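# Stack loose wooden strips onto their matching colour rows

## Task

Some wooden strips lie loose in the gap between two rows of strips. Place each one on top of the row that has the same colour, lying flat and aligned with the strips beneath it, then release it so that no gripper is still holding anything at the end.

## Robot and tools

Robot: two arms, left_arm and right_arm, each a six-joint arm with a two-finger parallel gripper. Scene frame: the origin is on the table surface midway between the arms, +z is up, +x points out across the table, and left_arm sits on the +y side. The arm names do not match left or right in any image. Bases: left_arm root at (+0.033, +0.325, 0) m, quat_wxyz (+0.999, 0, 0, -0.048); right_arm root at (-0.026, -0.245, 0) m, quat_wxyz (+1.000, 0, 0, +0.029).

Gripper: the fingers extend along the gripper's +z axis and close along its y axis. The reported hand point (end_effector_position) lies between the finger pads, roughly 1 cm short of the tips. Reported hand positions can be slightly wrong, more so when the arm is stretched far.

execute_actions. The argument "actions" is a list holding at most one entry. Three forms: an empty list only returns the current state. {"rows": [...], "steps": n} is a motion of n control steps, n from 1 to 15 (15 if omitted), each step 1/30 s. One row is used per step, and if there are fewer rows than steps the last row keeps being used. {"steps": n} with no rows is a wait of up to 300 steps, counted from the previous result and including the time spent replying. Optional "pictures" (boolean) turns camera images on or off; by default they are included. A refused call moves nothing.

Row layout: one flat list of 14 numbers covering both arms, every number between -1 and 1, with both arms always filled in. Positions 1 to 6 are left_arm joints in order waist, shoulder, elbow, wrist pitch, wrist yaw, wrist roll; position 7 is left_arm opening; positions 8 to 14 are the same seven for right_arm.

Joint numbers are offsets, not targets. Each is measured from that arm's joint angles as printed in the most recent result that listed them (for a second or later call inside the same reply, or before any angles have been shown, from where the arm stands when the action begins). They do not add up row by row. Scale: 1.0 equals 1.202 rad for the waist, 1.258 for the shoulder, 1.238 for the elbow, 2.073 for wrist pitch and 2.022 for wrist yaw and wrist roll. Joint ranges in radians: waist -2.618 to 3.054, shoulder 0.000 to 3.142, elbow 0.000 to 3.142, wrist pitch -1.571 to 1.571, wrist yaw -1.571 to 1.571, wrist roll -2.094 to 2.094. Asking for more than 0.036 rad beyond an end gets the call refused; the true ends may differ from these by up to 0.036 rad, and a request past the true end is clipped there, often with the note "joint sent to its limit" (which may refer to an earlier, still running action).

Opening is absolute, not an offset: +1 fully open, -1 closed. Away from the extremes, the fingers are driven to where grip_measured would read the commanded value. To hold a part, command about 0.03 less than grip_measured; a smaller gap below it gives a softer hold. Pads push with roughly 50 to 62 N at most, less on parts thinner than about 2 mm, with a brief harder spike on first contact.

Motion limits: each joint's target is kept within a fixed distance of its measured angle per step (0.202 rad waist, 0.258 shoulder, 0.238 elbow, 0.573 wrist pitch, 0.522 wrist yaw and roll), and if the targets would move the hand more than 70 mm from where it is, all are pulled back proportionally. Big moves therefore take several actions. Arms can droop under all-zero offsets; to hold a pose, send offsets that return to the desired angles in the first call of a reply and zeros afterwards, enlarging the correction if a joint keeps falling short. Between calls the arms keep heading for the last row sent until they have nearly stopped or a step is HELD; zeros are not a pause, they pull back to the reference angles.

Result lines: the state line gives each arm's end_effector_position (m) and end_effector_quat_wxyz in the scene frame. Joint positions and Joint velocities give, per arm, the six joints (rad, rad/s) followed by finger-pad gap (m, m/s; 0.094 m means fully open). grip_measured is the opening on the command scale, with a fixed per-gripper error of about 1 mm. "joint command not followed" means a clearance check altered or stopped joint targets on some steps; HELD marks steps where a row was not fully sent. Joint torques are total drive outputs with offsets and noise. MOTOR HOT appears from 75 °C; an OVER-TEMPERATURE FAULT stops an arm (at 90 °C for 10 s; at 100 °C the arm goes limp and falls), so avoid holding loads longer than needed.

Cameras: cam_high, cam_low, cam_left_wrist, cam_right_wrist, each 504x504, returned in that order. Calibration (intrinsics K, distortion, T_world_to_cam mapping scene frame to camera frame) was supplied; wrist camera poses follow their arm's joint readings, and all may be off by a few degrees and millimetres.

zoom_image: arguments camera (one of the four names) and region [x0, y0, x1, y1] in pixels from the top-left corner, at most 504 by 504; it gives a closer look at that camera's latest image.

read_manual: optional section "licences"; returns licence text only, no motion.

finished_scene: argument scene (the current scene number); ends the scene for good and reports whether the goal was met, so call it only once all strips are placed and released.

Avoid: pushing or dropping anything off the table, letting the arms collide or press on each other, slamming or hard pushing, and letting a held strip slip. Occasional outside tugs on a held part or nudges to loose objects can occur.

Each tool is called after ">>>" by a JSON object that holds its "api" and its "payload", one argument or row to a line.

## Session

>>> {"api": "execute_actions", "payload": {
  "actions": []
}}

Scene clock: 0.00 s of 6000.00 s.
left_arm: end_effector_position=(+0.3788, -0.0537, +0.2280) grip_measured=+1.000 end_effector_quat_wxyz=(+0.464, +0.843, +0.243, -0.124) | right_arm: end_effector_position=(+0.1823, -0.4508, +0.2773) grip_measured=+1.000 end_effector_quat_wxyz=(+0.312, +0.811, +0.395, +0.297)
Joint positions: left_arm=[-0.495  1.932  1.735 -0.645  0.763  1.686  0.094] | right_arm=[-1.171  1.07   1.2   -0.968 -0.563  1.344  0.094]
Joint velocities: left_arm=[-0.002 -0.007  0.002 -0.022 -0.022 -0.022  0.   ] | right_arm=[ 0.002  0.017 -0.007 -0.007  0.007  0.007  0.   ]
Joint torques (N m, as the arm reports them, + toward a larger angle): no reading
Motor temperatures (°C, as the motors report them): left_arm=[25 27 28 27 27 26] | right_arm=[25 26 25 27 26 25]

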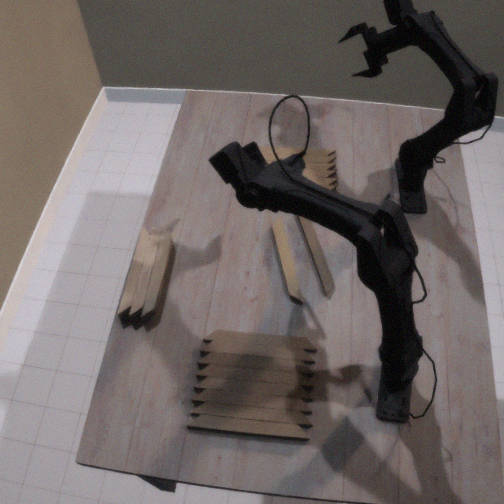

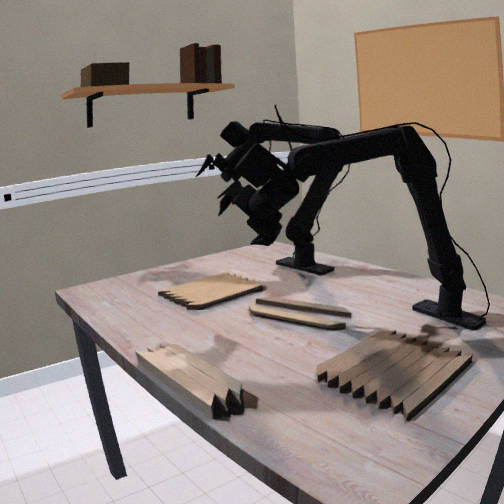

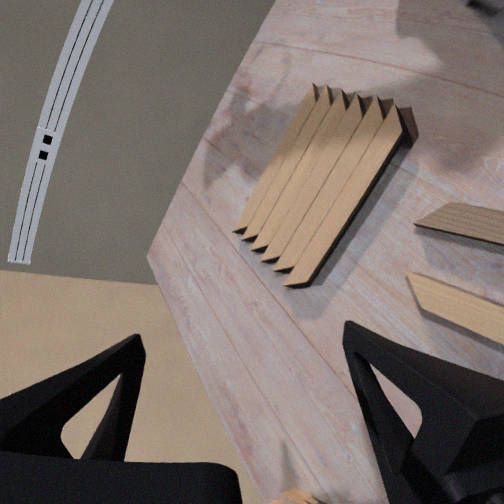

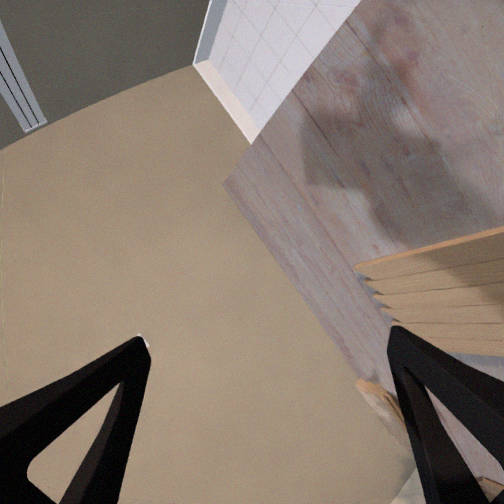

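>>> {"api": "execute_actions", "payload": {
  "actions": [
    {"rows":[[1,-0.155,-0.29,-0.273,-0.377,-0.72,0.2,0,0,0,0,0,0,0.2]]}
  ],
  "pictures": false
}}

>>> {"api": "execute_actions", "payload": {
  "actions": [
    {"steps":45}
  ]
}}

>>> {"api": "zoom_image", "payload": {
  "camera": "cam_high",
  "region": [200,130,400,330]
}}

Scene clock: 11.33 s of 6000.00 s.
left_arm: end_effector_position=(+0.3824, +0.2406, +0.0895) grip_measured=+0.202 end_effector_quat_wxyz=(+0.087, +0.536, +0.837, -0.065) | right_arm: end_effector_position=(+0.1823, -0.4508, +0.2773) grip_measured=+0.202 end_effector_quat_wxyz=(+0.312, +0.811, +0.395, +0.297)
Joint positions: left_arm=[-0.051  1.812  1.406 -1.059  0.19   0.982  0.056] | right_arm=[-1.171  1.07   1.2   -0.968 -0.563  1.344  0.056]
Joint velocities: left_arm=[ 1.375 -0.09  -0.222 -0.652 -0.872 -1.985  0.   ] | right_arm=[-0.002  0.002  0.022 -0.007 -0.007  0.037  0.001]
Joint torques (N m, as the arm reports them, + toward a larger angle): left_arm=[ 0.97 -9.73  5.39  0.3   0.07 -0.02] | right_arm=[ 0.   -2.43  5.39  1.33 -0.23 -0.01]
Motor temperatures (°C, as the motors report them): left_arm=[25 29 29 29 27 26] | right_arm=[25 26 26 28 26 25]
Steps of this call (steps 1 to 90: nothing new was sent; then 7.83 s passed at rest; steps 91 to 105: all 15 steps of this action). Readings (joint positions):
91: left_arm=[-0.490 1.924 1.723 -0.655 0.736 1.657] | right_arm=[-1.171 1.070 1.200 -0.968 -0.563 1.344]
92: left_arm=[-0.480 1.906 1.696 -0.687 0.697 1.619] | right_arm=[-1.171 1.070 1.200 -0.968 -0.563 1.344]
94: left_arm=[-0.438 1.872 1.635 -0.758 0.620 1.543] | right_arm=[-1.171 1.070 1.200 -0.968 -0.563 1.344]
98: left_arm=[-0.326 1.833 1.522 -0.876 0.453 1.383] | right_arm=[-1.171 1.070 1.200 -0.968 -0.563 1.344]
105: the state above

Scene clock: 12.83 s of 6000.00 s.
left_arm: end_effector_position=(+0.2930, +0.5111, +0.0929) grip_measured=+0.202 end_effector_quat_wxyz=(-0.008, -0.187, +0.982, -0.000) | right_arm: end_effector_position=(+0.1823, -0.4508, +0.2773) grip_measured=+0.202 end_effector_quat_wxyz=(+0.312, +0.811, +0.395, +0.297)
Joint positions: left_arm=[ 0.711  1.775  1.393 -1.203 -0.006  0.238  0.056] | right_arm=[-1.171  1.07   1.2   -0.968 -0.563  1.344  0.056]
Joint velocities: left_arm=[-0.002  0.012 -0.002  0.007  0.051 -0.051  0.   ] | right_arm=[-0.012 -0.012 -0.007 -0.037 -0.007  0.007  0.   ]
Joint torques (N m, as the arm reports them, + toward a larger angle): left_arm=[-0.32 -8.8   4.19  0.13  0.04 -0.07] | right_arm=[ 0.   -2.42  5.4   1.34 -0.22 -0.01]
Motor temperatures (°C, as the motors report them): left_arm=[25 30 29 29 27 26] | right_arm=[25 26 26 28 26 25]
Steps of this call (steps 1 to 45: the robot went on to your last target). Readings (joint positions):
1: left_arm=[0.001 1.808 1.400 -1.079 0.162 0.909] | right_arm=[-1.171 1.070 1.200 -0.968 -0.563 1.344]
2: left_arm=[0.055 1.803 1.396 -1.096 0.138 0.832] | right_arm=[-1.171 1.070 1.200 -0.968 -0.563 1.344]
4: left_arm=[0.172 1.793 1.393 -1.123 0.097 0.668] | right_arm=[-1.171 1.070 1.200 -0.968 -0.563 1.344]
8: left_arm=[0.436 1.778 1.393 -1.152 0.047 0.428] | right_arm=[-1.171 1.070 1.200 -0.968 -0.563 1.344]
45: the state above
All arms were judged still, so your last target was given up. Only a new action makes them travel on or press farther. Fingers that are still opening or closing keep moving.
camera_calibration (this result's frames):
cam_left_wrist: T_world_to_cam=[[0.312582, -0.949584, 0.0241452, 0.385176], [-0.868468, -0.275399, 0.412212, 0.399709], [-0.38478, -0.149819, -0.910768, 0.396967], [0, 0, 0, 1]] pos_world=[0.37948, 0.53531, 0.18748]

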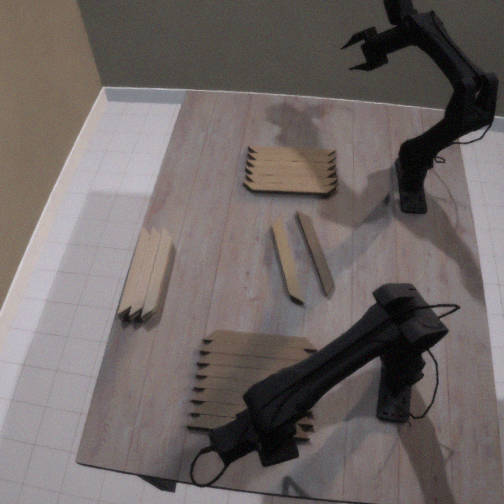

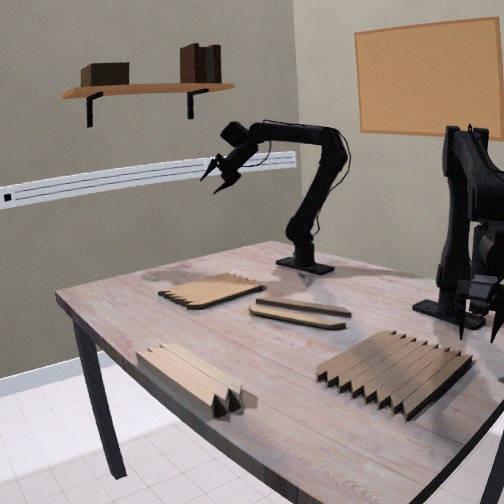

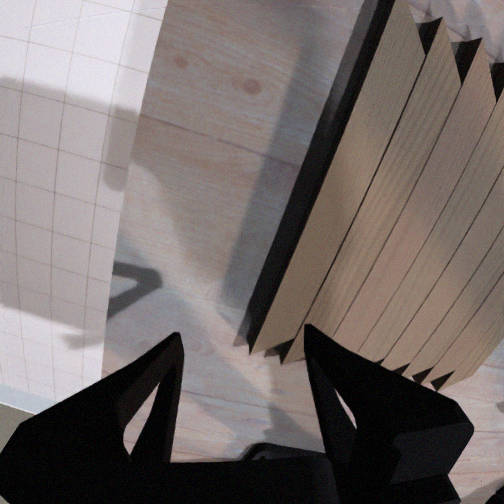

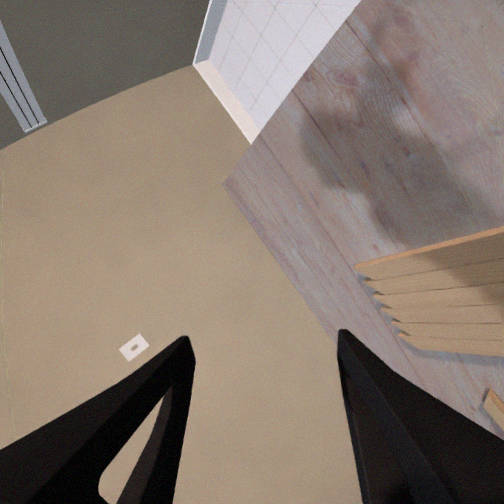

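Region (200, 130, 400, 330) of cam_high's 504x504 image, scaled by 2.520, with more detail than that image has.

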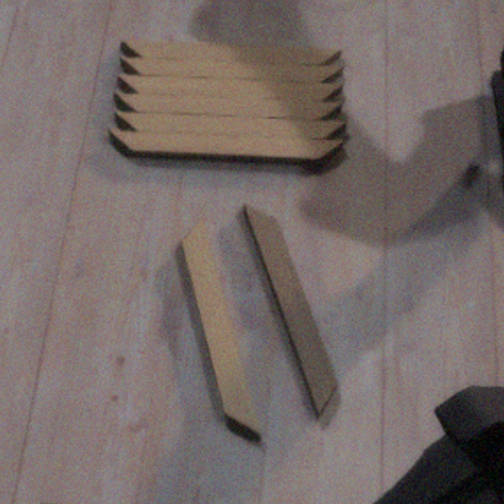

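>>> {"api": "execute_actions", "payload": {
  "actions": [
    {"rows":[[-1,0,0,0,0,0,0.2,0,0,0,0,0,0,0.2]]}
  ],
  "pictures": false
}}

>>> {"api": "execute_actions", "payload": {
  "actions": [
    {"steps":25}
  ],
  "pictures": false
}}

>>> {"api": "execute_actions", "payload": {
  "actions": [
    {"rows":[[-0.31,0,-0.05,0.03,0,0,0.2,0,0,0,0,0,0,0.2]]}
  ]
}}

Scene clock: 17.97 s of 6000.00 s.
left_arm: end_effector_position=(+0.3352, +0.2064, +0.0929) grip_measured=+0.202 end_effector_quat_wxyz=(+0.003, +0.305, +0.952, +0.006) | right_arm: end_effector_position=(+0.1823, -0.4508, +0.2773) grip_measured=+0.202 end_effector_quat_wxyz=(+0.312, +0.811, +0.395, +0.297)
Joint positions: left_arm=[-0.288  1.775  1.393 -1.183 -0.012  0.236  0.056] | right_arm=[-1.171  1.07   1.2   -0.968 -0.563  1.344  0.056]
Joint velocities: left_arm=[-2.063 -0.002  0.007  0.022  0.066  0.081  0.   ] | right_arm=[ 0.002 -0.007 -0.002  0.037 -0.066 -0.066 -0.   ]
Joint torques (N m, as the arm reports them, + toward a larger angle): left_arm=[-0.1  -6.36  5.72  0.04  0.03  0.01] | right_arm=[-0.01 -2.42  5.4   1.33 -0.23 -0.01]
Motor temperatures (°C, as the motors report them): left_arm=[25 30 29 28 27 26] | right_arm=[25 26 26 28 26 25]
Steps of this call (steps 1 to 90: nothing new was sent; then 1.63 s passed at rest; steps 91 to 105: all 15 steps of this action). Readings (joint positions):
91: left_arm=[0.692 1.775 1.393 -1.203 -0.017 0.237] | right_arm=[-1.171 1.070 1.200 -0.968 -0.563 1.344]
92: left_arm=[0.650 1.775 1.393 -1.203 -0.025 0.236] | right_arm=[-1.171 1.070 1.200 -0.968 -0.563 1.344]
94: left_arm=[0.521 1.775 1.393 -1.199 -0.025 0.236] | right_arm=[-1.171 1.070 1.200 -0.968 -0.563 1.344]
98: left_arm=[0.228 1.775 1.393 -1.188 -0.018 0.236] | right_arm=[-1.171 1.070 1.200 -0.968 -0.563 1.344]
105: the state above

Scene clock: 18.80 s of 6000.00 s.
left_arm: end_effector_position=(+0.3008, +0.1470, +0.0929) grip_measured=+0.202 end_effector_quat_wxyz=(-0.003, +0.402, +0.916, +0.001) | right_arm: end_effector_position=(+0.1823, -0.4508, +0.2773) grip_measured=+0.202 end_effector_quat_wxyz=(+0.312, +0.811, +0.395, +0.297)
Joint positions: left_arm=[-0.495  1.775  1.393 -1.196 -0.001  0.237  0.056] | right_arm=[-1.171  1.07   1.2   -0.968 -0.563  1.344  0.056]
Joint velocities: left_arm=[-0.002 -0.002 -0.002 -0.007 -0.022  0.081 -0.   ] | right_arm=[ 0.002 -0.007 -0.007 -0.051 -0.022  0.066 -0.   ]
Joint torques (N m, as the arm reports them, + toward a larger angle): left_arm=[ 0.29 -6.33  5.7   0.15 -0.06  0.  ] | right_arm=[ 0.   -2.42  5.4   1.33 -0.23 -0.01]
Motor temperatures (°C, as the motors report them): left_arm=[25 30 29 28 27 26] | right_arm=[25 26 26 28 26 25]
Steps of this call (steps 1 to 25: the robot went on to your last target). Readings (joint positions):
1: left_arm=[-0.362 1.775 1.393 -1.183 -0.011 0.236] | right_arm=[-1.171 1.070 1.200 -0.968 -0.563 1.344]
2: left_arm=[-0.429 1.775 1.393 -1.183 -0.008 0.236] | right_arm=[-1.171 1.070 1.200 -0.968 -0.563 1.344]
4: left_arm=[-0.512 1.775 1.393 -1.184 0.005 0.237] | right_arm=[-1.171 1.070 1.200 -0.968 -0.563 1.344]
8: left_arm=[-0.510 1.775 1.393 -1.191 0.007 0.237] | right_arm=[-1.171 1.070 1.200 -0.968 -0.563 1.344]
25: the state above

Scene clock: 19.30 s of 6000.00 s.
left_arm: end_effector_position=(+0.2148, +0.0615, +0.0773) grip_measured=+0.202 end_effector_quat_wxyz=(-0.007, +0.566, +0.824, +0.000) | right_arm: end_effector_position=(+0.1823, -0.4508, +0.2773) grip_measured=+0.202 end_effector_quat_wxyz=(+0.312, +0.811, +0.395, +0.297)
Joint positions: left_arm=[-0.873  1.785  1.342 -1.14   0.005  0.236  0.056] | right_arm=[-1.171  1.07   1.2   -0.968 -0.563  1.344  0.056]
Joint velocities: left_arm=[ 0.027  0.002 -0.002 -0.007  0.007 -0.037 -0.   ] | right_arm=[ 0.017 -0.012 -0.012 -0.007 -0.037  0.007  0.001]
Joint torques (N m, as the arm reports them, + toward a larger angle): left_arm=[ 0.2  -7.14  4.5   0.28 -0.04  0.  ] | right_arm=[ 0.   -2.42  5.4   1.33 -0.22 -0.01]
Motor temperatures (°C, as the motors report them): left_arm=[25 30 29 28 27 26] | right_arm=[25 26 26 29 26 25]
Steps of this call (steps 1 to 15: all 15 steps of this action). Readings (joint positions):
1: left_arm=[-0.515 1.775 1.385 -1.186 -0.011 0.236] | right_arm=[-1.171 1.070 1.200 -0.968 -0.563 1.344]
2: left_arm=[-0.555 1.775 1.374 -1.174 -0.020 0.236] | right_arm=[-1.171 1.070 1.200 -0.968 -0.563 1.344]
4: left_arm=[-0.685 1.780 1.352 -1.155 -0.019 0.236] | right_arm=[-1.171 1.070 1.200 -0.968 -0.563 1.344]
8: left_arm=[-0.890 1.785 1.342 -1.140 0.005 0.236] | right_arm=[-1.171 1.070 1.200 -0.968 -0.563 1.344]
15: the state above
camera_calibration (this result's frames):
cam_left_wrist: T_world_to_cam=[[-0.952517, -0.302578, 0.0340246, 0.21425], [-0.263278, 0.874588, 0.407162, 0.0141009], [-0.152956, 0.378871, -0.912722, 0.203111], [0, 0, 0, 1]] pos_world=[0.238856, -0.0244584, 0.172353]

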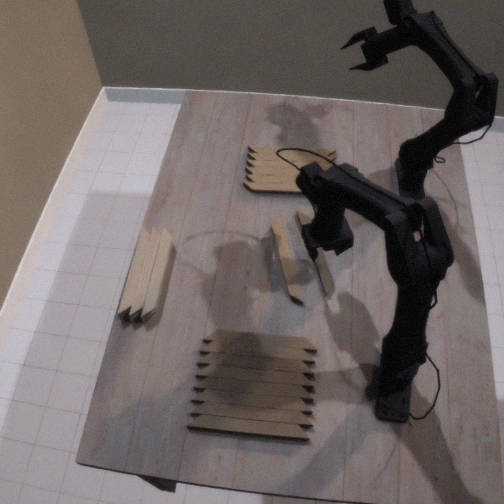

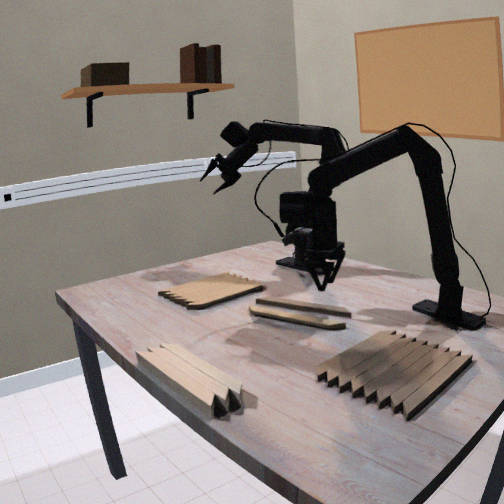

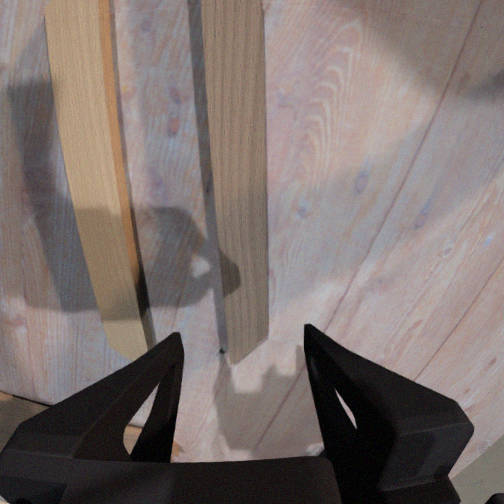

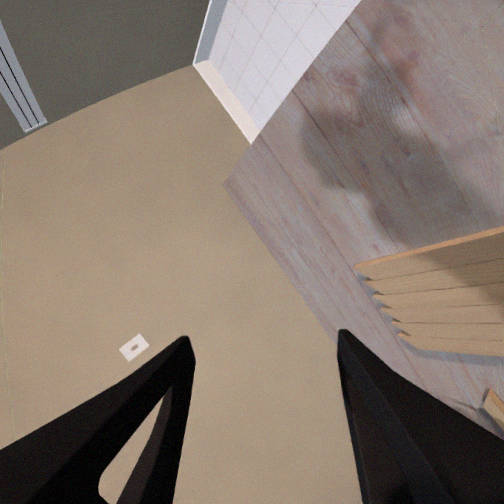

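>>> {"api": "execute_actions", "payload": {
  "actions": [
    {"rows":[[0,0.055,-0.155,0.128,0,0,0.2,0.7,1,0.868,-0.244,0.278,0.36,0.2]]}
  ],
  "pictures": false
}}

>>> {"api": "execute_actions", "payload": {
  "actions": [
    {"steps":40}
  ]
}}

Scene clock: 27.47 s of 6000.00 s.
left_arm: end_effector_position=(+0.2126, +0.0635, +0.0132) grip_measured=+0.201 end_effector_quat_wxyz=(-0.008, +0.568, +0.823, +0.001) | right_arm: end_effector_position=(+0.4214, -0.3822, +0.1541) grip_measured=+0.202 end_effector_quat_wxyz=(+0.051, +0.913, +0.394, +0.088)
Joint positions: left_arm=[-0.876  1.856  1.164 -0.894  0.003  0.237  0.056] | right_arm=[-0.371  2.197  2.217 -1.391 -0.04   2.017  0.056]
Joint velocities: left_arm=[-0.002 -0.007 -0.007 -0.007  0.007 -0.051 -0.   ] | right_arm=[ 0.842  1.829  0.93  -0.125  0.154  0.359 -0.   ]
Joint torques (N m, as the arm reports them, + toward a larger angle): left_arm=[ 0.31 -6.56  3.93  0.3   0.01 -0.02] | right_arm=[ -0.83 -10.35   4.95   0.09   0.22   0.09]
Motor temperatures (°C, as the motors report them): left_arm=[25 30 29 28 27 26] | right_arm=[25 26 26 29 26 25]
Steps of this call (steps 1 to 15: the robot went on to your last target; steps 16 to 90: nothing new was sent; then 4.67 s passed at rest; steps 91 to 105: all 15 steps of this action). Readings (joint positions):
91: left_arm=[-0.873 1.785 1.315 -1.101 0.004 0.236] | right_arm=[-1.140 1.102 1.243 -1.043 -0.481 1.419]
92: left_arm=[-0.873 1.785 1.271 -1.041 0.004 0.236] | right_arm=[-1.076 1.168 1.328 -1.153 -0.381 1.520]
94: left_arm=[-0.873 1.822 1.197 -0.982 0.004 0.236] | right_arm=[-0.940 1.334 1.498 -1.275 -0.241 1.707]
98: left_arm=[-0.876 1.855 1.164 -0.930 0.003 0.237] | right_arm=[-0.688 1.689 1.834 -1.375 -0.096 1.916]
105: the state above

Scene clock: 28.80 s of 6000.00 s.
left_arm: end_effector_position=(+0.2135, +0.0621, +0.0132) grip_measured=+0.201 end_effector_quat_wxyz=(-0.005, +0.568, +0.823, +0.000) | right_arm: end_effector_position=(+0.4175, -0.3627, +0.0915) grip_measured=+0.202 end_effector_quat_wxyz=(-0.001, +0.918, +0.396, +0.007)
Joint positions: left_arm=[-0.876  1.856  1.164 -0.887  0.003  0.237  0.056] | right_arm=[-0.322  2.354  2.251 -1.457 -0.011  2.063  0.056]
Joint velocities: left_arm=[-0.007  0.002 -0.002 -0.007  0.022  0.007 -0.001] | right_arm=[-0.022  0.002 -0.002  0.022 -0.11  -0.007  0.001]
Joint torques (N m, as the arm reports them, + toward a larger angle): left_arm=[ 0.24 -6.65  4.    0.33  0.   -0.02] | right_arm=[ -0.62 -15.32   6.45   0.1    0.12   0.1 ]
Motor temperatures (°C, as the motors report them): left_arm=[25 30 29 28 27 26] | right_arm=[25 27 26 29 26 25]
Steps of this call (steps 1 to 30: the robot went on to your last target; steps 31 to 40: nothing new was sent). Readings (joint positions):
1: left_arm=[-0.876 1.856 1.164 -0.893 0.003 0.237] | right_arm=[-0.345 2.254 2.238 -1.392 -0.037 2.026]
2: left_arm=[-0.876 1.856 1.164 -0.891 0.003 0.237] | right_arm=[-0.326 2.301 2.242 -1.393 -0.036 2.033]
4: left_arm=[-0.876 1.856 1.164 -0.890 0.003 0.237] | right_arm=[-0.306 2.370 2.242 -1.411 -0.035 2.044]
8: left_arm=[-0.876 1.856 1.164 -0.888 0.003 0.237] | right_arm=[-0.312 2.391 2.242 -1.439 -0.024 2.055]
40: the state above
All arms were judged still, so your last target was given up. Only a new action makes them travel on or press farther. Fingers that are still opening or closing keep moving.
camera_calibration (this result's frames):
cam_left_wrist: T_world_to_cam=[[-0.954002, -0.298133, 0.0315804, 0.215483], [-0.26055, 0.876596, 0.40459, 0.0386641], [-0.148305, 0.377751, -0.913953, 0.143304], [0, 0, 0, 1]] pos_world=[0.236898, -0.0237834, 0.108525]
cam_right_wrist: T_world_to_cam=[[-0.649767, 0.757929, -0.0578552, 0.549445], [0.649126, 0.592871, 0.47659, -0.0622969], [0.395522, 0.272117, -0.87722, 0.111377], [0, 0, 0, 1]] pos_world=[0.353398, -0.409814, 0.15918]

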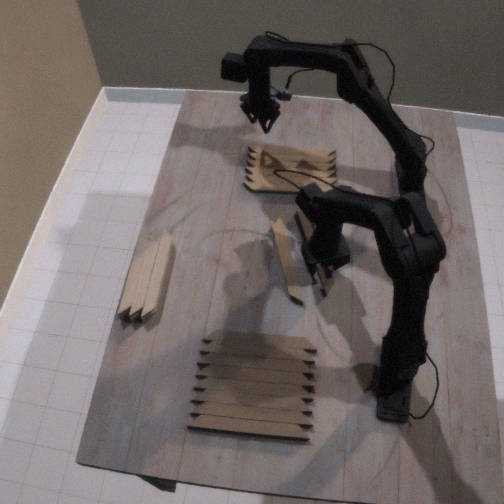

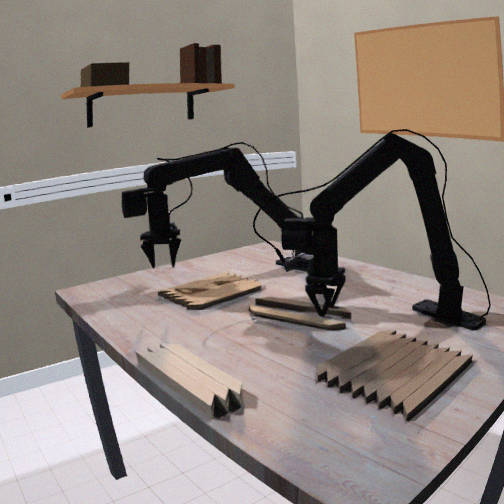

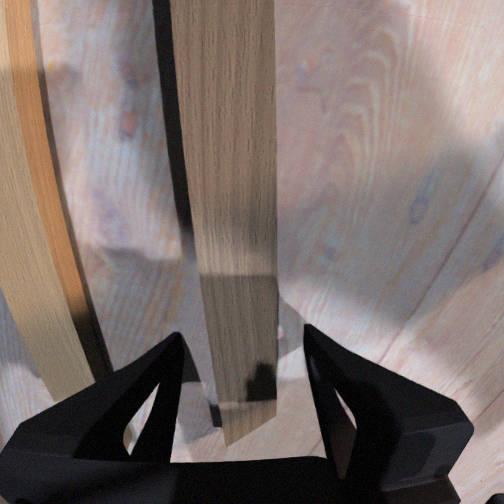

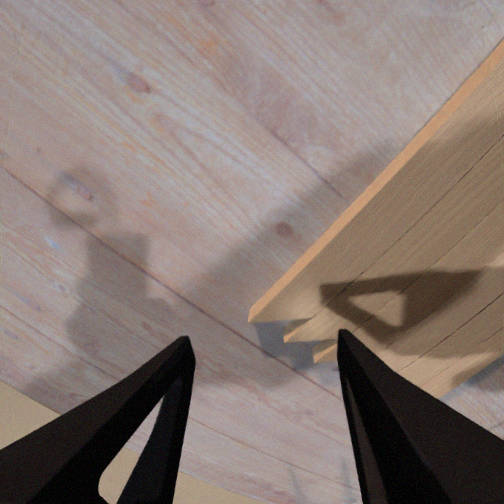

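>>> {"api": "execute_actions", "payload": {
  "actions": [
    {"rows":[[0,0,0,0,0,0,-0.5,0,0,0,0,0,0,0.2]],"steps":12}
  ],
  "pictures": false
}}

>>> {"api": "execute_actions", "payload": {
  "actions": [
    {"rows":[[0,-0.15,0.07,-0.11,0,0,-0.5,0,0,0,0,0,0,0.2]]}
  ],
  "pictures": false
}}

>>> {"api": "execute_actions", "payload": {
  "actions": [
    {"rows":[[1,0,0,0,0,-0.025,-0.5,0,0,0,0,0,0,0.2],[1,0,0,0,0,-0.025,-0.5,0,0,0,0,0,0,0.2],[1,0,0,0,0,-0.025,-0.5,0,0,0,0,0,0,0.2],[1,0,0,0,0,-0.025,-0.5,0,0,0,0,0,0,0.2],[1,0,0,0,0,-0.025,-0.5,0.9,0,0,0,0,0.01,0.2]]}
  ],
  "pictures": false
}}

>>> {"api": "execute_actions", "payload": {
  "actions": [
    {"steps":35}
  ]
}}

Scene clock: 38.03 s of 6000.00 s.
left_arm: end_effector_position=(+0.2135, +0.0621, +0.0132) grip_measured=-0.452 end_effector_quat_wxyz=(-0.005, +0.568, +0.823, +0.000) | right_arm: end_effector_position=(+0.4174, -0.3626, +0.0915) grip_measured=+0.202 end_effector_quat_wxyz=(-0.001, +0.918, +0.396, +0.007)
Joint positions: left_arm=[-0.876  1.856  1.164 -0.887  0.003  0.237  0.026] | right_arm=[-0.322  2.354  2.251 -1.457 -0.011  2.063  0.056]
Joint velocities: left_arm=[ 0.012 -0.002  0.002  0.051 -0.051  0.139  0.   ] | right_arm=[-0.012 -0.002 -0.012 -0.007  0.007  0.037  0.001]
Joint torques (N m, as the arm reports them, + toward a larger angle): left_arm=[-0.01 -6.55  5.22  0.21 -0.01 -0.01] | right_arm=[  0.   -13.05   4.8    0.26   0.02  -0.01]
Motor temperatures (°C, as the motors report them): left_arm=[25 30 29 28 27 26] | right_arm=[25 31 27 28 26 25]
Steps of this call (steps 1 to 90: nothing new was sent; then 5.83 s passed at rest; steps 91 to 102: all 12 steps of this action). Readings (joint positions):
91: left_arm=[-0.876 1.856 1.164 -0.887 0.003 0.237] | right_arm=[-0.322 2.354 2.251 -1.457 -0.011 2.063]
92: left_arm=[-0.876 1.856 1.164 -0.887 0.003 0.237] | right_arm=[-0.322 2.354 2.251 -1.457 -0.011 2.063]
94: left_arm=[-0.876 1.856 1.164 -0.887 0.003 0.237] | right_arm=[-0.322 2.354 2.251 -1.457 -0.011 2.063]
98: left_arm=[-0.876 1.856 1.164 -0.887 0.003 0.237] | right_arm=[-0.322 2.354 2.251 -1.457 -0.011 2.063]
102: the state above

Scene clock: 38.53 s of 6000.00 s.
left_arm: end_effector_position=(+0.2041, +0.0759, +0.0851) grip_measured=-0.452 end_effector_quat_wxyz=(+0.016, +0.568, +0.823, -0.008) | right_arm: end_effector_position=(+0.4174, -0.3626, +0.0915) grip_measured=+0.202 end_effector_quat_wxyz=(-0.001, +0.918, +0.396, +0.007)
Joint positions: left_arm=[-0.876  1.668  1.236 -1.103  0.003  0.237  0.026] | right_arm=[-0.322  2.354  2.251 -1.457 -0.011  2.063  0.056]
Joint velocities: left_arm=[-0.002  0.007  0.007 -0.051  0.066  0.007 -0.001] | right_arm=[-0.012 -0.002 -0.012  0.007  0.022 -0.007 -0.001]
Joint torques (N m, as the arm reports them, + toward a larger angle): left_arm=[-0.02 -5.55  7.02  0.26 -0.01 -0.01] | right_arm=[  0.   -13.04   4.81   0.26   0.02  -0.01]
Motor temperatures (°C, as the motors report them): left_arm=[25 30 29 28 27 26] | right_arm=[25 31 27 28 26 25]
Steps of this call (steps 1 to 15: all 15 steps of this action). Readings (joint positions):
1: left_arm=[-0.876 1.846 1.169 -0.905 0.003 0.237] | right_arm=[-0.322 2.354 2.251 -1.457 -0.011 2.063]
2: left_arm=[-0.876 1.823 1.175 -0.944 0.003 0.237] | right_arm=[-0.322 2.354 2.251 -1.457 -0.011 2.063]
4: left_arm=[-0.876 1.752 1.195 -1.014 0.003 0.237] | right_arm=[-0.322 2.354 2.251 -1.457 -0.011 2.063]
8: left_arm=[-0.876 1.666 1.235 -1.066 0.003 0.237] | right_arm=[-0.322 2.354 2.251 -1.457 -0.011 2.063]
15: the state above

Scene clock: 39.03 s of 6000.00 s.
left_arm: end_effector_position=(+0.3392, +0.3373, +0.0853) grip_measured=-0.452 end_effector_quat_wxyz=(+0.026, +0.078, +0.997, +0.001) | right_arm: end_effector_position=(+0.4301, -0.1714, +0.0915) grip_measured=+0.202 end_effector_quat_wxyz=(+0.005, +0.816, +0.578, +0.011)
Joint positions: left_arm=[ 0.135  1.668  1.236 -1.087  0.005  0.196  0.026] | right_arm=[ 0.101  2.354  2.251 -1.443 -0.001  2.068  0.056]
Joint velocities: left_arm=[ 2.073  0.002 -0.002  0.007 -0.007 -0.037 -0.001] | right_arm=[ 1.438 -0.002 -0.002  0.095 -0.007 -0.066 -0.   ]
Joint torques (N m, as the arm reports them, + toward a larger angle): left_arm=[ 0.18 -5.59  5.88  0.17 -0.03 -0.11] | right_arm=[  1.02 -13.07   4.86   0.11  -0.07   0.1 ]
Motor temperatures (°C, as the motors report them): left_arm=[25 30 29 28 27 26] | right_arm=[25 31 27 28 26 25]
Steps of this call (steps 1 to 15: all 15 steps of this action). Readings (joint positions):
1: left_arm=[-0.856 1.668 1.236 -1.104 0.015 0.234] | right_arm=[-0.322 2.354 2.251 -1.457 -0.011 2.063]
2: left_arm=[-0.811 1.668 1.236 -1.104 0.024 0.228] | right_arm=[-0.322 2.354 2.251 -1.457 -0.011 2.063]
4: left_arm=[-0.676 1.668 1.236 -1.099 0.022 0.217] | right_arm=[-0.322 2.354 2.251 -1.457 -0.011 2.063]
8: left_arm=[-0.382 1.668 1.236 -1.091 0.013 0.203] | right_arm=[-0.233 2.354 2.251 -1.456 0.002 2.066]
15: the state above

Scene clock: 40.20 s of 6000.00 s.
left_arm: end_effector_position=(+0.3275, +0.3980, +0.0851) grip_measured=-0.452 end_effector_quat_wxyz=(+0.019, -0.023, +1.000, +0.007) | right_arm: end_effector_position=(+0.2892, +0.0933, +0.0916) grip_measured=+0.202 end_effector_quat_wxyz=(-0.007, +0.589, +0.808, +0.014)
Joint positions: left_arm=[ 0.332  1.668  1.236 -1.099 -0.006  0.19   0.026] | right_arm=[ 0.756  2.354  2.251 -1.441 -0.018  2.073  0.056]
Joint velocities: left_arm=[-0.007  0.002 -0.007 -0.022 -0.051  0.022  0.   ] | right_arm=[-0.002 -0.012  0.012  0.007  0.081 -0.066 -0.   ]
Joint torques (N m, as the arm reports them, + toward a larger angle): left_arm=[-0.46 -5.55  5.74  0.26  0.07 -0.04] | right_arm=[  0.25 -13.08   4.83   0.11   0.06   0.1 ]
Motor temperatures (°C, as the motors report them): left_arm=[25 30 29 28 27 26] | right_arm=[25 31 27 28 26 25]
Steps of this call (steps 1 to 35: the robot went on to your last target). Readings (joint positions):
1: left_arm=[0.208 1.668 1.236 -1.086 0.004 0.195] | right_arm=[0.153 2.354 2.251 -1.442 -0.002 2.069]
2: left_arm=[0.272 1.668 1.236 -1.087 -0.001 0.194] | right_arm=[0.206 2.354 2.251 -1.440 -0.003 2.069]
4: left_arm=[0.344 1.668 1.236 -1.088 -0.014 0.191] | right_arm=[0.310 2.354 2.251 -1.438 -0.004 2.069]
8: left_arm=[0.339 1.668 1.236 -1.095 -0.013 0.190] | right_arm=[0.521 2.354 2.251 -1.436 -0.007 2.069]
35: the state above
camera_calibration (this result's frames):
cam_left_wrist: T_world_to_cam=[[-0.013625, -0.999859, 0.00982057, 0.395312], [-0.931587, 0.0162615, 0.363154, 0.310487], [-0.363262, -0.00420076, -0.931678, 0.322932], [0, 0, 0, 1]] pos_world=[0.411941, 0.391564, 0.184232]
cam_right_wrist: T_world_to_cam=[[-0.976859, -0.20297, -0.0674572, 0.305654], [-0.209687, 0.846608, 0.489169, -0.0258348], [-0.042177, 0.491994, -0.869576, 0.143493], [0, 0, 0, 1]] pos_world=[0.299215, 0.013313, 0.158034]

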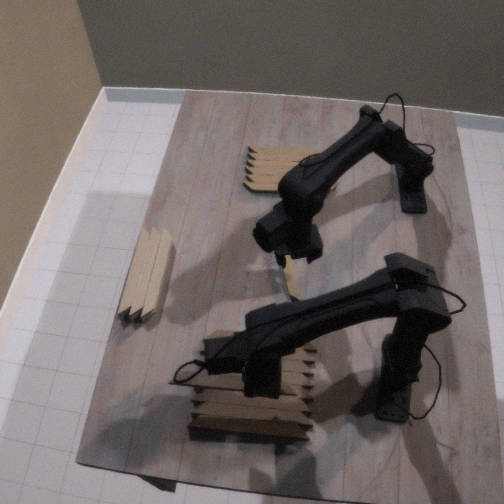

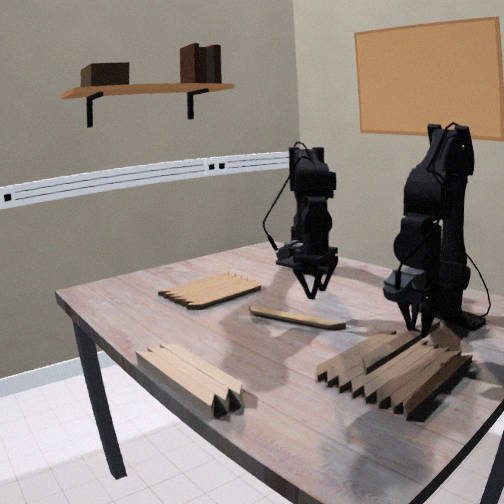

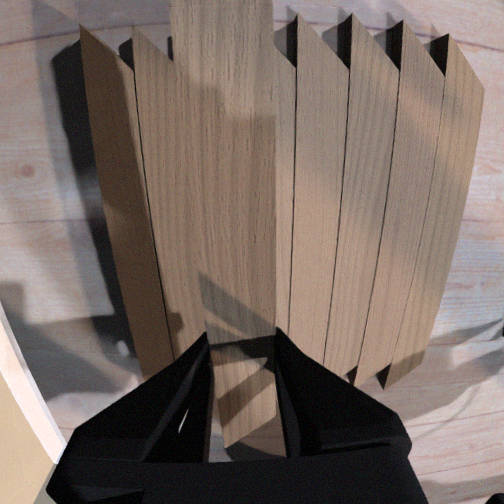

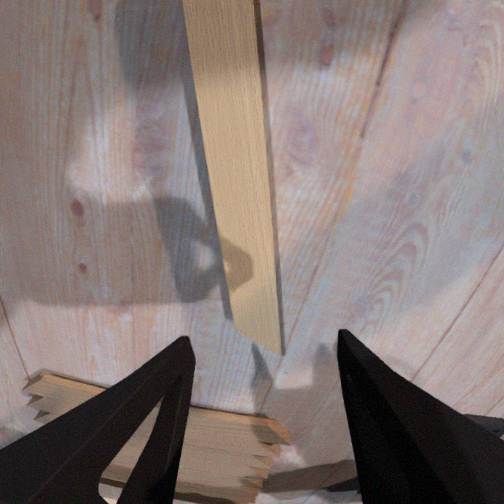

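>>> {"api": "execute_actions", "payload": {
  "actions": [
    {"rows":[[-0.035,0.05,-0.115,0.078,0,0,-0.5,-0.02,0.03,-0.17,0.116,0,0,0.3]]}
  ],
  "pictures": false
}}

>>> {"api": "execute_actions", "payload": {
  "actions": [
    {"steps":10}
  ]
}}

Scene clock: 45.30 s of 6000.00 s.
left_arm: end_effector_position=(+0.3147, +0.3842, +0.0278) grip_measured=-0.452 end_effector_quat_wxyz=(-0.020, -0.004, +1.000, +0.000) | right_arm: end_effector_position=(+0.2973, +0.0941, +0.0244) grip_measured=+0.298 end_effector_quat_wxyz=(-0.008, +0.593, +0.805, +0.010)
Joint positions: left_arm=[ 0.294  1.749  1.091 -0.951 -0.008  0.19   0.026] | right_arm=[ 0.744  2.393  2.051 -1.211 -0.018  2.072  0.061]
Joint velocities: left_arm=[-0.007  0.012  0.002  0.007  0.051  0.022 -0.001] | right_arm=[ 0.007 -0.002 -0.007  0.051 -0.037 -0.007 -0.   ]
Joint torques (N m, as the arm reports them, + toward a larger angle): left_arm=[-0.31 -6.95  5.59  0.24  0.   -0.01] | right_arm=[ -1.01 -13.34   4.02   0.32   0.02   0.  ]
Motor temperatures (°C, as the motors report them): left_arm=[25 29 29 28 27 26] | right_arm=[25 32 27 28 26 25]
Steps of this call (steps 1 to 15: the robot went on to your last target; steps 16 to 90: nothing new was sent; then 1.60 s passed at rest; steps 91 to 105: all 15 steps of this action). Readings (joint positions):
91: left_arm=[0.328 1.670 1.218 -1.075 -0.008 0.190] | right_arm=[0.755 2.349 2.216 -1.405 -0.018 2.073]
92: left_arm=[0.321 1.673 1.187 -1.036 -0.008 0.190] | right_arm=[0.754 2.340 2.164 -1.357 -0.018 2.073]
94: left_arm=[0.303 1.706 1.131 -1.001 -0.008 0.190] | right_arm=[0.750 2.357 2.090 -1.300 -0.018 2.073]
98: left_arm=[0.294 1.750 1.091 -0.980 -0.008 0.190] | right_arm=[0.744 2.385 2.051 -1.243 -0.018 2.072]
105: the state above

Scene clock: 45.63 s of 6000.00 s.
left_arm: end_effector_position=(+0.3154, +0.3843, +0.0278) grip_measured=-0.452 end_effector_quat_wxyz=(-0.018, -0.004, +1.000, +0.001) | right_arm: end_effector_position=(+0.2983, +0.0951, +0.0245) grip_measured=+0.298 end_effector_quat_wxyz=(-0.007, +0.593, +0.805, +0.013)
Joint positions: left_arm=[ 0.294  1.749  1.091 -0.948 -0.008  0.19   0.026] | right_arm=[ 0.744  2.393  2.051 -1.205 -0.018  2.072  0.061]
Joint velocities: left_arm=[-0.012 -0.002 -0.022  0.022  0.051 -0.037  0.001] | right_arm=[-0.007 -0.002  0.012  0.051 -0.066 -0.007  0.   ]
Joint torques (N m, as the arm reports them, + toward a larger angle): left_arm=[-0.32 -6.95  5.58  0.28  0.   -0.01] | right_arm=[ -1.05 -13.42   4.07   0.34   0.01   0.  ]
Motor temperatures (°C, as the motors report them): left_arm=[25 29 29 28 27 26] | right_arm=[25 32 27 28 26 25]
Steps of this call (steps 1 to 10: the robot went on to your last target). Readings (joint positions):
1: left_arm=[0.294 1.749 1.091 -0.951 -0.008 0.190] | right_arm=[0.744 2.393 2.051 -1.209 -0.018 2.072]
2: left_arm=[0.294 1.749 1.091 -0.950 -0.008 0.190] | right_arm=[0.744 2.393 2.051 -1.208 -0.018 2.072]
4: left_arm=[0.294 1.749 1.091 -0.949 -0.008 0.190] | right_arm=[0.744 2.393 2.051 -1.207 -0.018 2.072]
8: left_arm=[0.294 1.749 1.091 -0.948 -0.008 0.190] | right_arm=[0.744 2.393 2.051 -1.205 -0.018 2.072]
10: the state above
camera_calibration (this result's frames):
cam_left_wrist: T_world_to_cam=[[-0.0499967, -0.998393, 0.026692, 0.392404], [-0.900595, 0.0566208, 0.430955, 0.293125], [-0.431774, -0.00249235, -0.901978, 0.285179], [0, 0, 0, 1]] pos_world=[0.406739, 0.375887, 0.120428]
cam_right_wrist: T_world_to_cam=[[-0.979091, -0.192626, -0.0653869, 0.309976], [-0.199739, 0.849473, 0.488364, 0.00412418], [-0.0385269, 0.491213, -0.870187, 0.0836], [0, 0, 0, 1]] pos_world=[0.307539, 0.0151405, 0.0910019]

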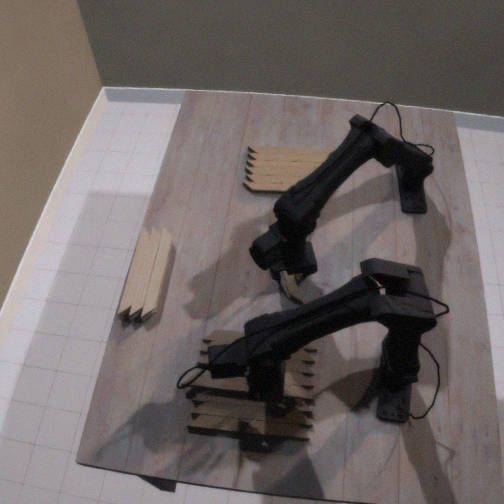

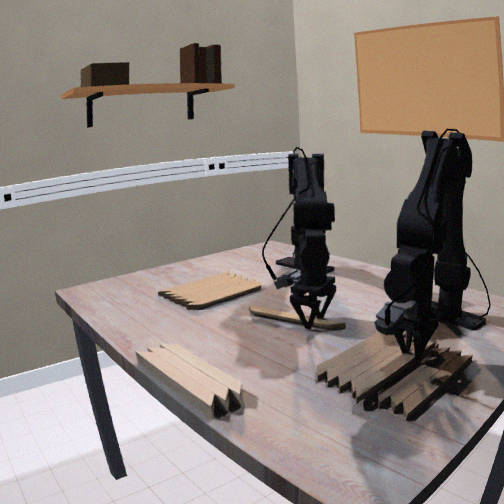

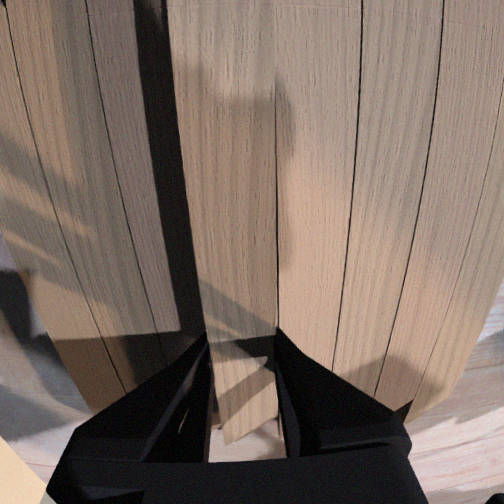

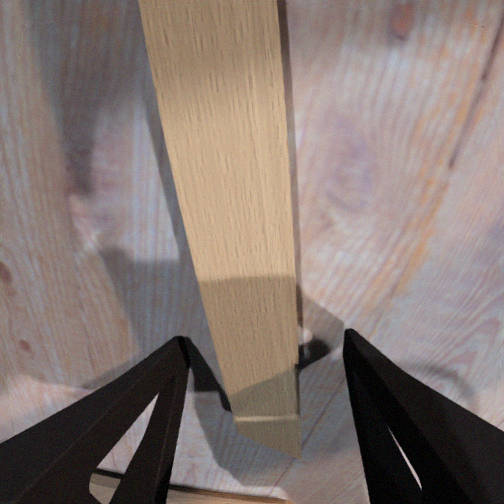

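>>> {"api": "execute_actions", "payload": {
  "actions": [
    {"rows":[[0,0,0,0,0,0,0.2,0,0,-0.04,0.015,0,0,0.3]],"steps":12}
  ],
  "pictures": false
}}

>>> {"api": "execute_actions", "payload": {
  "actions": [
    {"rows":[[0,-0.12,0.15,-0.12,0,0,0.2,0,0,0,0,0,0,-0.5]],"steps":12}
  ],
  "pictures": false
}}

>>> {"api": "execute_actions", "payload": {
  "actions": [
    {"rows":[[0.4,0,0,0,0,0,0.2,0,-0.15,0,-0.08,0,0,-0.5]]}
  ],
  "pictures": false
}}

>>> {"api": "execute_actions", "payload": {
  "actions": [
    {"rows":[[0,0,0,0,0,0,0.2,-0.535,-0.35,-0.53,0.1,0,-0.947,-0.5]]}
  ],
  "pictures": false
}}

>>> {"api": "execute_actions", "payload": {
  "actions": [
    {"steps":35}
  ]
}}

Scene clock: 53.27 s of 6000.00 s.
left_arm: end_effector_position=(+0.3154, +0.3843, +0.0278) grip_measured=+0.198 end_effector_quat_wxyz=(-0.018, -0.004, +1.000, +0.001) | right_arm: end_effector_position=(+0.2988, +0.0958, +0.0205) grip_measured=+0.298 end_effector_quat_wxyz=(-0.007, +0.593, +0.805, +0.017)
Joint positions: left_arm=[ 0.294  1.749  1.091 -0.948 -0.008  0.19   0.056] | right_arm=[ 0.744  2.391  2.032 -1.181 -0.018  2.072  0.061]
Joint velocities: left_arm=[-0.007 -0.012  0.007 -0.051  0.007  0.022  0.   ] | right_arm=[ 0.012 -0.012  0.002 -0.037 -0.022  0.037 -0.   ]
Joint torques (N m, as the arm reports them, + toward a larger angle): left_arm=[-0.01 -5.76  5.26  0.16 -0.02 -0.01] | right_arm=[ -0.05 -13.18   2.94   0.37   0.03  -0.01]
Motor temperatures (°C, as the motors report them): left_arm=[25 30 29 28 27 26] | right_arm=[25 32 26 28 26 25]
Steps of this call (steps 1 to 15: the robot went on to your last target; steps 16 to 90: nothing new was sent; then 4.23 s passed at rest; steps 91 to 102: all 12 steps of this action). Readings (joint positions):
91: left_arm=[0.294 1.749 1.091 -0.948 -0.008 0.190] | right_arm=[0.744 2.393 2.045 -1.199 -0.018 2.072]
92: left_arm=[0.294 1.749 1.091 -0.948 -0.008 0.190] | right_arm=[0.744 2.393 2.037 -1.192 -0.018 2.072]
94: left_arm=[0.294 1.749 1.091 -0.948 -0.008 0.190] | right_arm=[0.744 2.391 2.032 -1.184 -0.018 2.072]
98: left_arm=[0.294 1.749 1.091 -0.948 -0.008 0.190] | right_arm=[0.744 2.391 2.032 -1.181 -0.018 2.072]
102: the state above

Scene clock: 53.67 s of 6000.00 s.
left_arm: end_effector_position=(+0.3236, +0.3860, +0.1128) grip_measured=+0.198 end_effector_quat_wxyz=(+0.037, -0.004, +0.999, +0.011) | right_arm: end_effector_position=(+0.2998, +0.0967, +0.0206) grip_measured=-0.426 end_effector_quat_wxyz=(-0.006, +0.593, +0.805, +0.019)
Joint positions: left_arm=[ 0.294  1.595  1.267 -1.166 -0.008  0.19   0.056] | right_arm=[ 0.744  2.391  2.032 -1.175 -0.018  2.072  0.027]
Joint velocities: left_arm=[-0.002  0.002  0.012 -0.154 -0.051  0.037 -0.001] | right_arm=[ 0.012 -0.012  0.012 -0.007  0.022 -0.037 -0.   ]
Joint torques (N m, as the arm reports them, + toward a larger angle): left_arm=[-0.01 -5.02  6.82  0.31 -0.02 -0.01] | right_arm=[  0.06 -13.34   4.86   0.26   0.05   0.  ]
Motor temperatures (°C, as the motors report them): left_arm=[25 30 29 28 27 26] | right_arm=[25 32 26 28 26 25]
Steps of this call (steps 1 to 12: all 12 steps of this action). Readings (joint positions):
1: left_arm=[0.294 1.744 1.107 -0.976 -0.008 0.190] | right_arm=[0.744 2.391 2.032 -1.177 -0.017 2.072]
2: left_arm=[0.294 1.735 1.136 -1.024 -0.008 0.190] | right_arm=[0.744 2.391 2.032 -1.175 -0.017 2.072]
4: left_arm=[0.294 1.685 1.201 -1.084 -0.008 0.190] | right_arm=[0.744 2.391 2.032 -1.175 -0.017 2.072]
8: left_arm=[0.294 1.595 1.266 -1.129 -0.008 0.190] | right_arm=[0.744 2.391 2.032 -1.175 -0.018 2.072]
12: the state above

Scene clock: 54.17 s of 6000.00 s.
left_arm: end_effector_position=(+0.2616, +0.5175, +0.1130) grip_measured=+0.198 end_effector_quat_wxyz=(+0.035, -0.245, +0.968, +0.026) | right_arm: end_effector_position=(+0.2807, +0.0770, +0.0973) grip_measured=-0.426 end_effector_quat_wxyz=(-0.004, +0.593, +0.805, +0.035)
Joint positions: left_arm=[ 0.782  1.595  1.267 -1.159 -0.017  0.191  0.056] | right_arm=[ 0.744  2.206  2.021 -1.319 -0.018  2.072  0.027]
Joint velocities: left_arm=[-0.037  0.002  0.007 -0.007 -0.007  0.037  0.001] | right_arm=[-0.002  0.002 -0.012 -0.081 -0.051  0.037 -0.002]
Joint torques (N m, as the arm reports them, + toward a larger angle): left_arm=[-0.49 -5.05  5.87  0.32  0.03 -0.02] | right_arm=[  0.01 -12.47   5.65   0.18   0.01  -0.02]
Motor temperatures (°C, as the motors report them): left_arm=[25 30 29 28 27 26] | right_arm=[25 33 26 28 26 25]
Steps of this call (steps 1 to 15: all 15 steps of this action). Readings (joint positions):
1: left_arm=[0.315 1.595 1.267 -1.169 0.003 0.191] | right_arm=[0.744 2.379 2.029 -1.180 -0.018 2.072]
2: left_arm=[0.363 1.595 1.267 -1.168 0.010 0.191] | right_arm=[0.744 2.363 2.021 -1.199 -0.018 2.072]
4: left_arm=[0.502 1.595 1.267 -1.163 0.009 0.191] | right_arm=[0.744 2.314 2.015 -1.249 -0.018 2.072]
8: left_arm=[0.761 1.595 1.267 -1.156 -0.011 0.191] | right_arm=[0.744 2.216 2.016 -1.295 -0.018 2.072]
15: the state above

Scene clock: 54.67 s of 6000.00 s.
left_arm: end_effector_position=(+0.2617, +0.5173, +0.1130) grip_measured=+0.198 end_effector_quat_wxyz=(+0.035, -0.245, +0.968, +0.026) | right_arm: end_effector_position=(+0.2991, -0.2014, +0.0813) grip_measured=-0.426 end_effector_quat_wxyz=(+0.004, +0.362, +0.932, +0.006)
Joint positions: left_arm=[ 0.782  1.595  1.267 -1.159 -0.017  0.191  0.056] | right_arm=[ 0.071  1.789  1.363 -1.132 -0.007  0.869  0.027]
Joint velocities: left_arm=[-0.012 -0.027 -0.002  0.037 -0.007 -0.051  0.001] | right_arm=[-0.413 -0.002 -0.066 -0.081  0.139 -2.762 -0.   ]
Joint torques (N m, as the arm reports them, + toward a larger angle): left_arm=[ 0.02 -5.11  5.9   0.38 -0.03  0.  ] | right_arm=[  4.66 -10.38   5.18   0.46  -0.34  -0.1 ]
Motor temperatures (°C, as the motors report them): left_arm=[25 30 29 28 27 26] | right_arm=[25 33 26 28 26 25]
Steps of this call (steps 1 to 15: all 15 steps of this action). Readings (joint positions):
1: left_arm=[0.782 1.595 1.267 -1.159 -0.017 0.191] | right_arm=[0.735 2.184 1.987 -1.287 -0.024 2.020]
2: left_arm=[0.782 1.595 1.267 -1.159 -0.017 0.191] | right_arm=[0.718 2.145 1.921 -1.244 -0.033 1.951]
4: left_arm=[0.782 1.595 1.267 -1.159 -0.017 0.191] | right_arm=[0.653 2.055 1.796 -1.204 -0.037 1.816]
8: left_arm=[0.782 1.595 1.267 -1.159 -0.017 0.191] | right_arm=[0.449 1.858 1.550 -1.146 -0.035 1.523]
15: the state above

Scene clock: 55.83 s of 6000.00 s.
left_arm: end_effector_position=(+0.2617, +0.5173, +0.1130) grip_measured=+0.198 end_effector_quat_wxyz=(+0.035, -0.245, +0.968, +0.026) | right_arm: end_effector_position=(+0.2995, -0.1922, +0.0811) grip_measured=-0.426 end_effector_quat_wxyz=(+0.008, +0.008, +1.000, +0.009)
Joint positions: left_arm=[ 0.782  1.595  1.267 -1.159 -0.017  0.191  0.056] | right_arm=[ 0.094  1.789  1.362 -1.124 -0.015  0.167  0.027]
Joint velocities: left_arm=[ 0.017 -0.007  0.012 -0.007 -0.066 -0.007 -0.   ] | right_arm=[-0.007 -0.002  0.002  0.037  0.007  0.022  0.   ]
Joint torques (N m, as the arm reports them, + toward a larger angle): left_arm=[ 0.   -5.11  5.89  0.38 -0.02 -0.01] | right_arm=[  0.58 -10.41   4.98   0.4   -0.02  -0.13]
Motor temperatures (°C, as the motors report them): left_arm=[25 30 29 28 27 26] | right_arm=[25 32 26 28 26 25]
Steps of this call (steps 1 to 35: the robot went on to your last target). Readings (joint positions):
1: left_arm=[0.782 1.595 1.267 -1.159 -0.017 0.191] | right_arm=[0.064 1.789 1.362 -1.132 -0.003 0.772]
2: left_arm=[0.782 1.595 1.267 -1.159 -0.017 0.191] | right_arm=[0.067 1.789 1.362 -1.131 -0.004 0.674]
4: left_arm=[0.782 1.595 1.267 -1.159 -0.017 0.191] | right_arm=[0.081 1.789 1.362 -1.127 -0.007 0.494]
8: left_arm=[0.782 1.595 1.267 -1.159 -0.017 0.191] | right_arm=[0.094 1.789 1.362 -1.124 -0.014 0.299]
35: the state above
camera_calibration (this result's frames):
cam_left_wrist: T_world_to_cam=[[0.422357, -0.906355, -0.0116202, 0.353354], [-0.855591, -0.402869, 0.325055, 0.438373], [-0.299297, -0.127347, -0.945624, 0.37405], [0, 0, 0, 1]] pos_world=[0.337778, 0.544506, 0.215321]
cam_right_wrist: T_world_to_cam=[[-0.117857, -0.990174, -0.0752631, -0.150882], [-0.89023, 0.0717697, 0.449822, 0.281252], [-0.440001, 0.120016, -0.889941, 0.324624], [0, 0, 0, 1]] pos_world=[0.375431, -0.208545, 0.151027]

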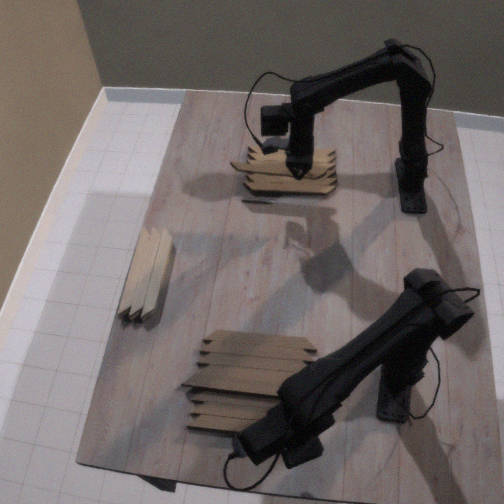

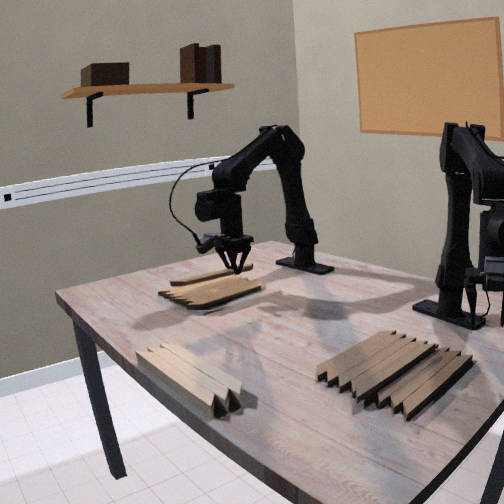

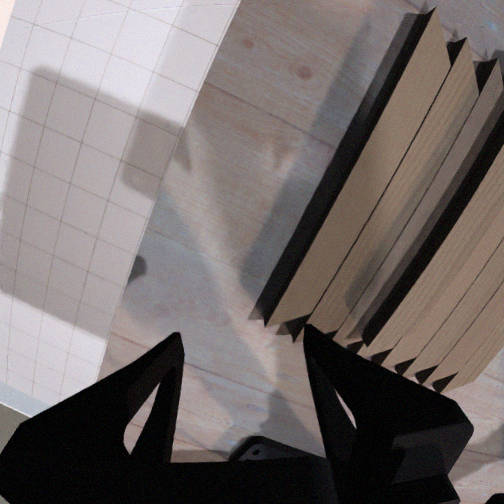

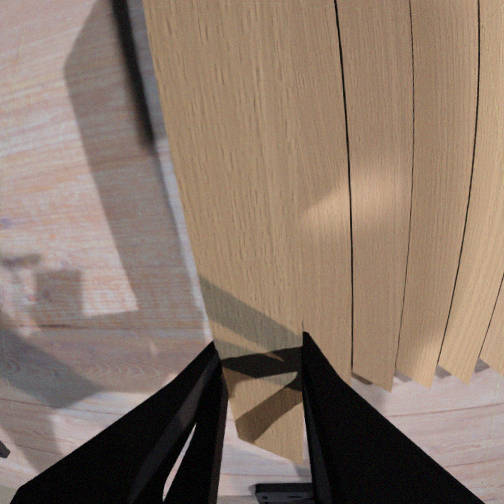

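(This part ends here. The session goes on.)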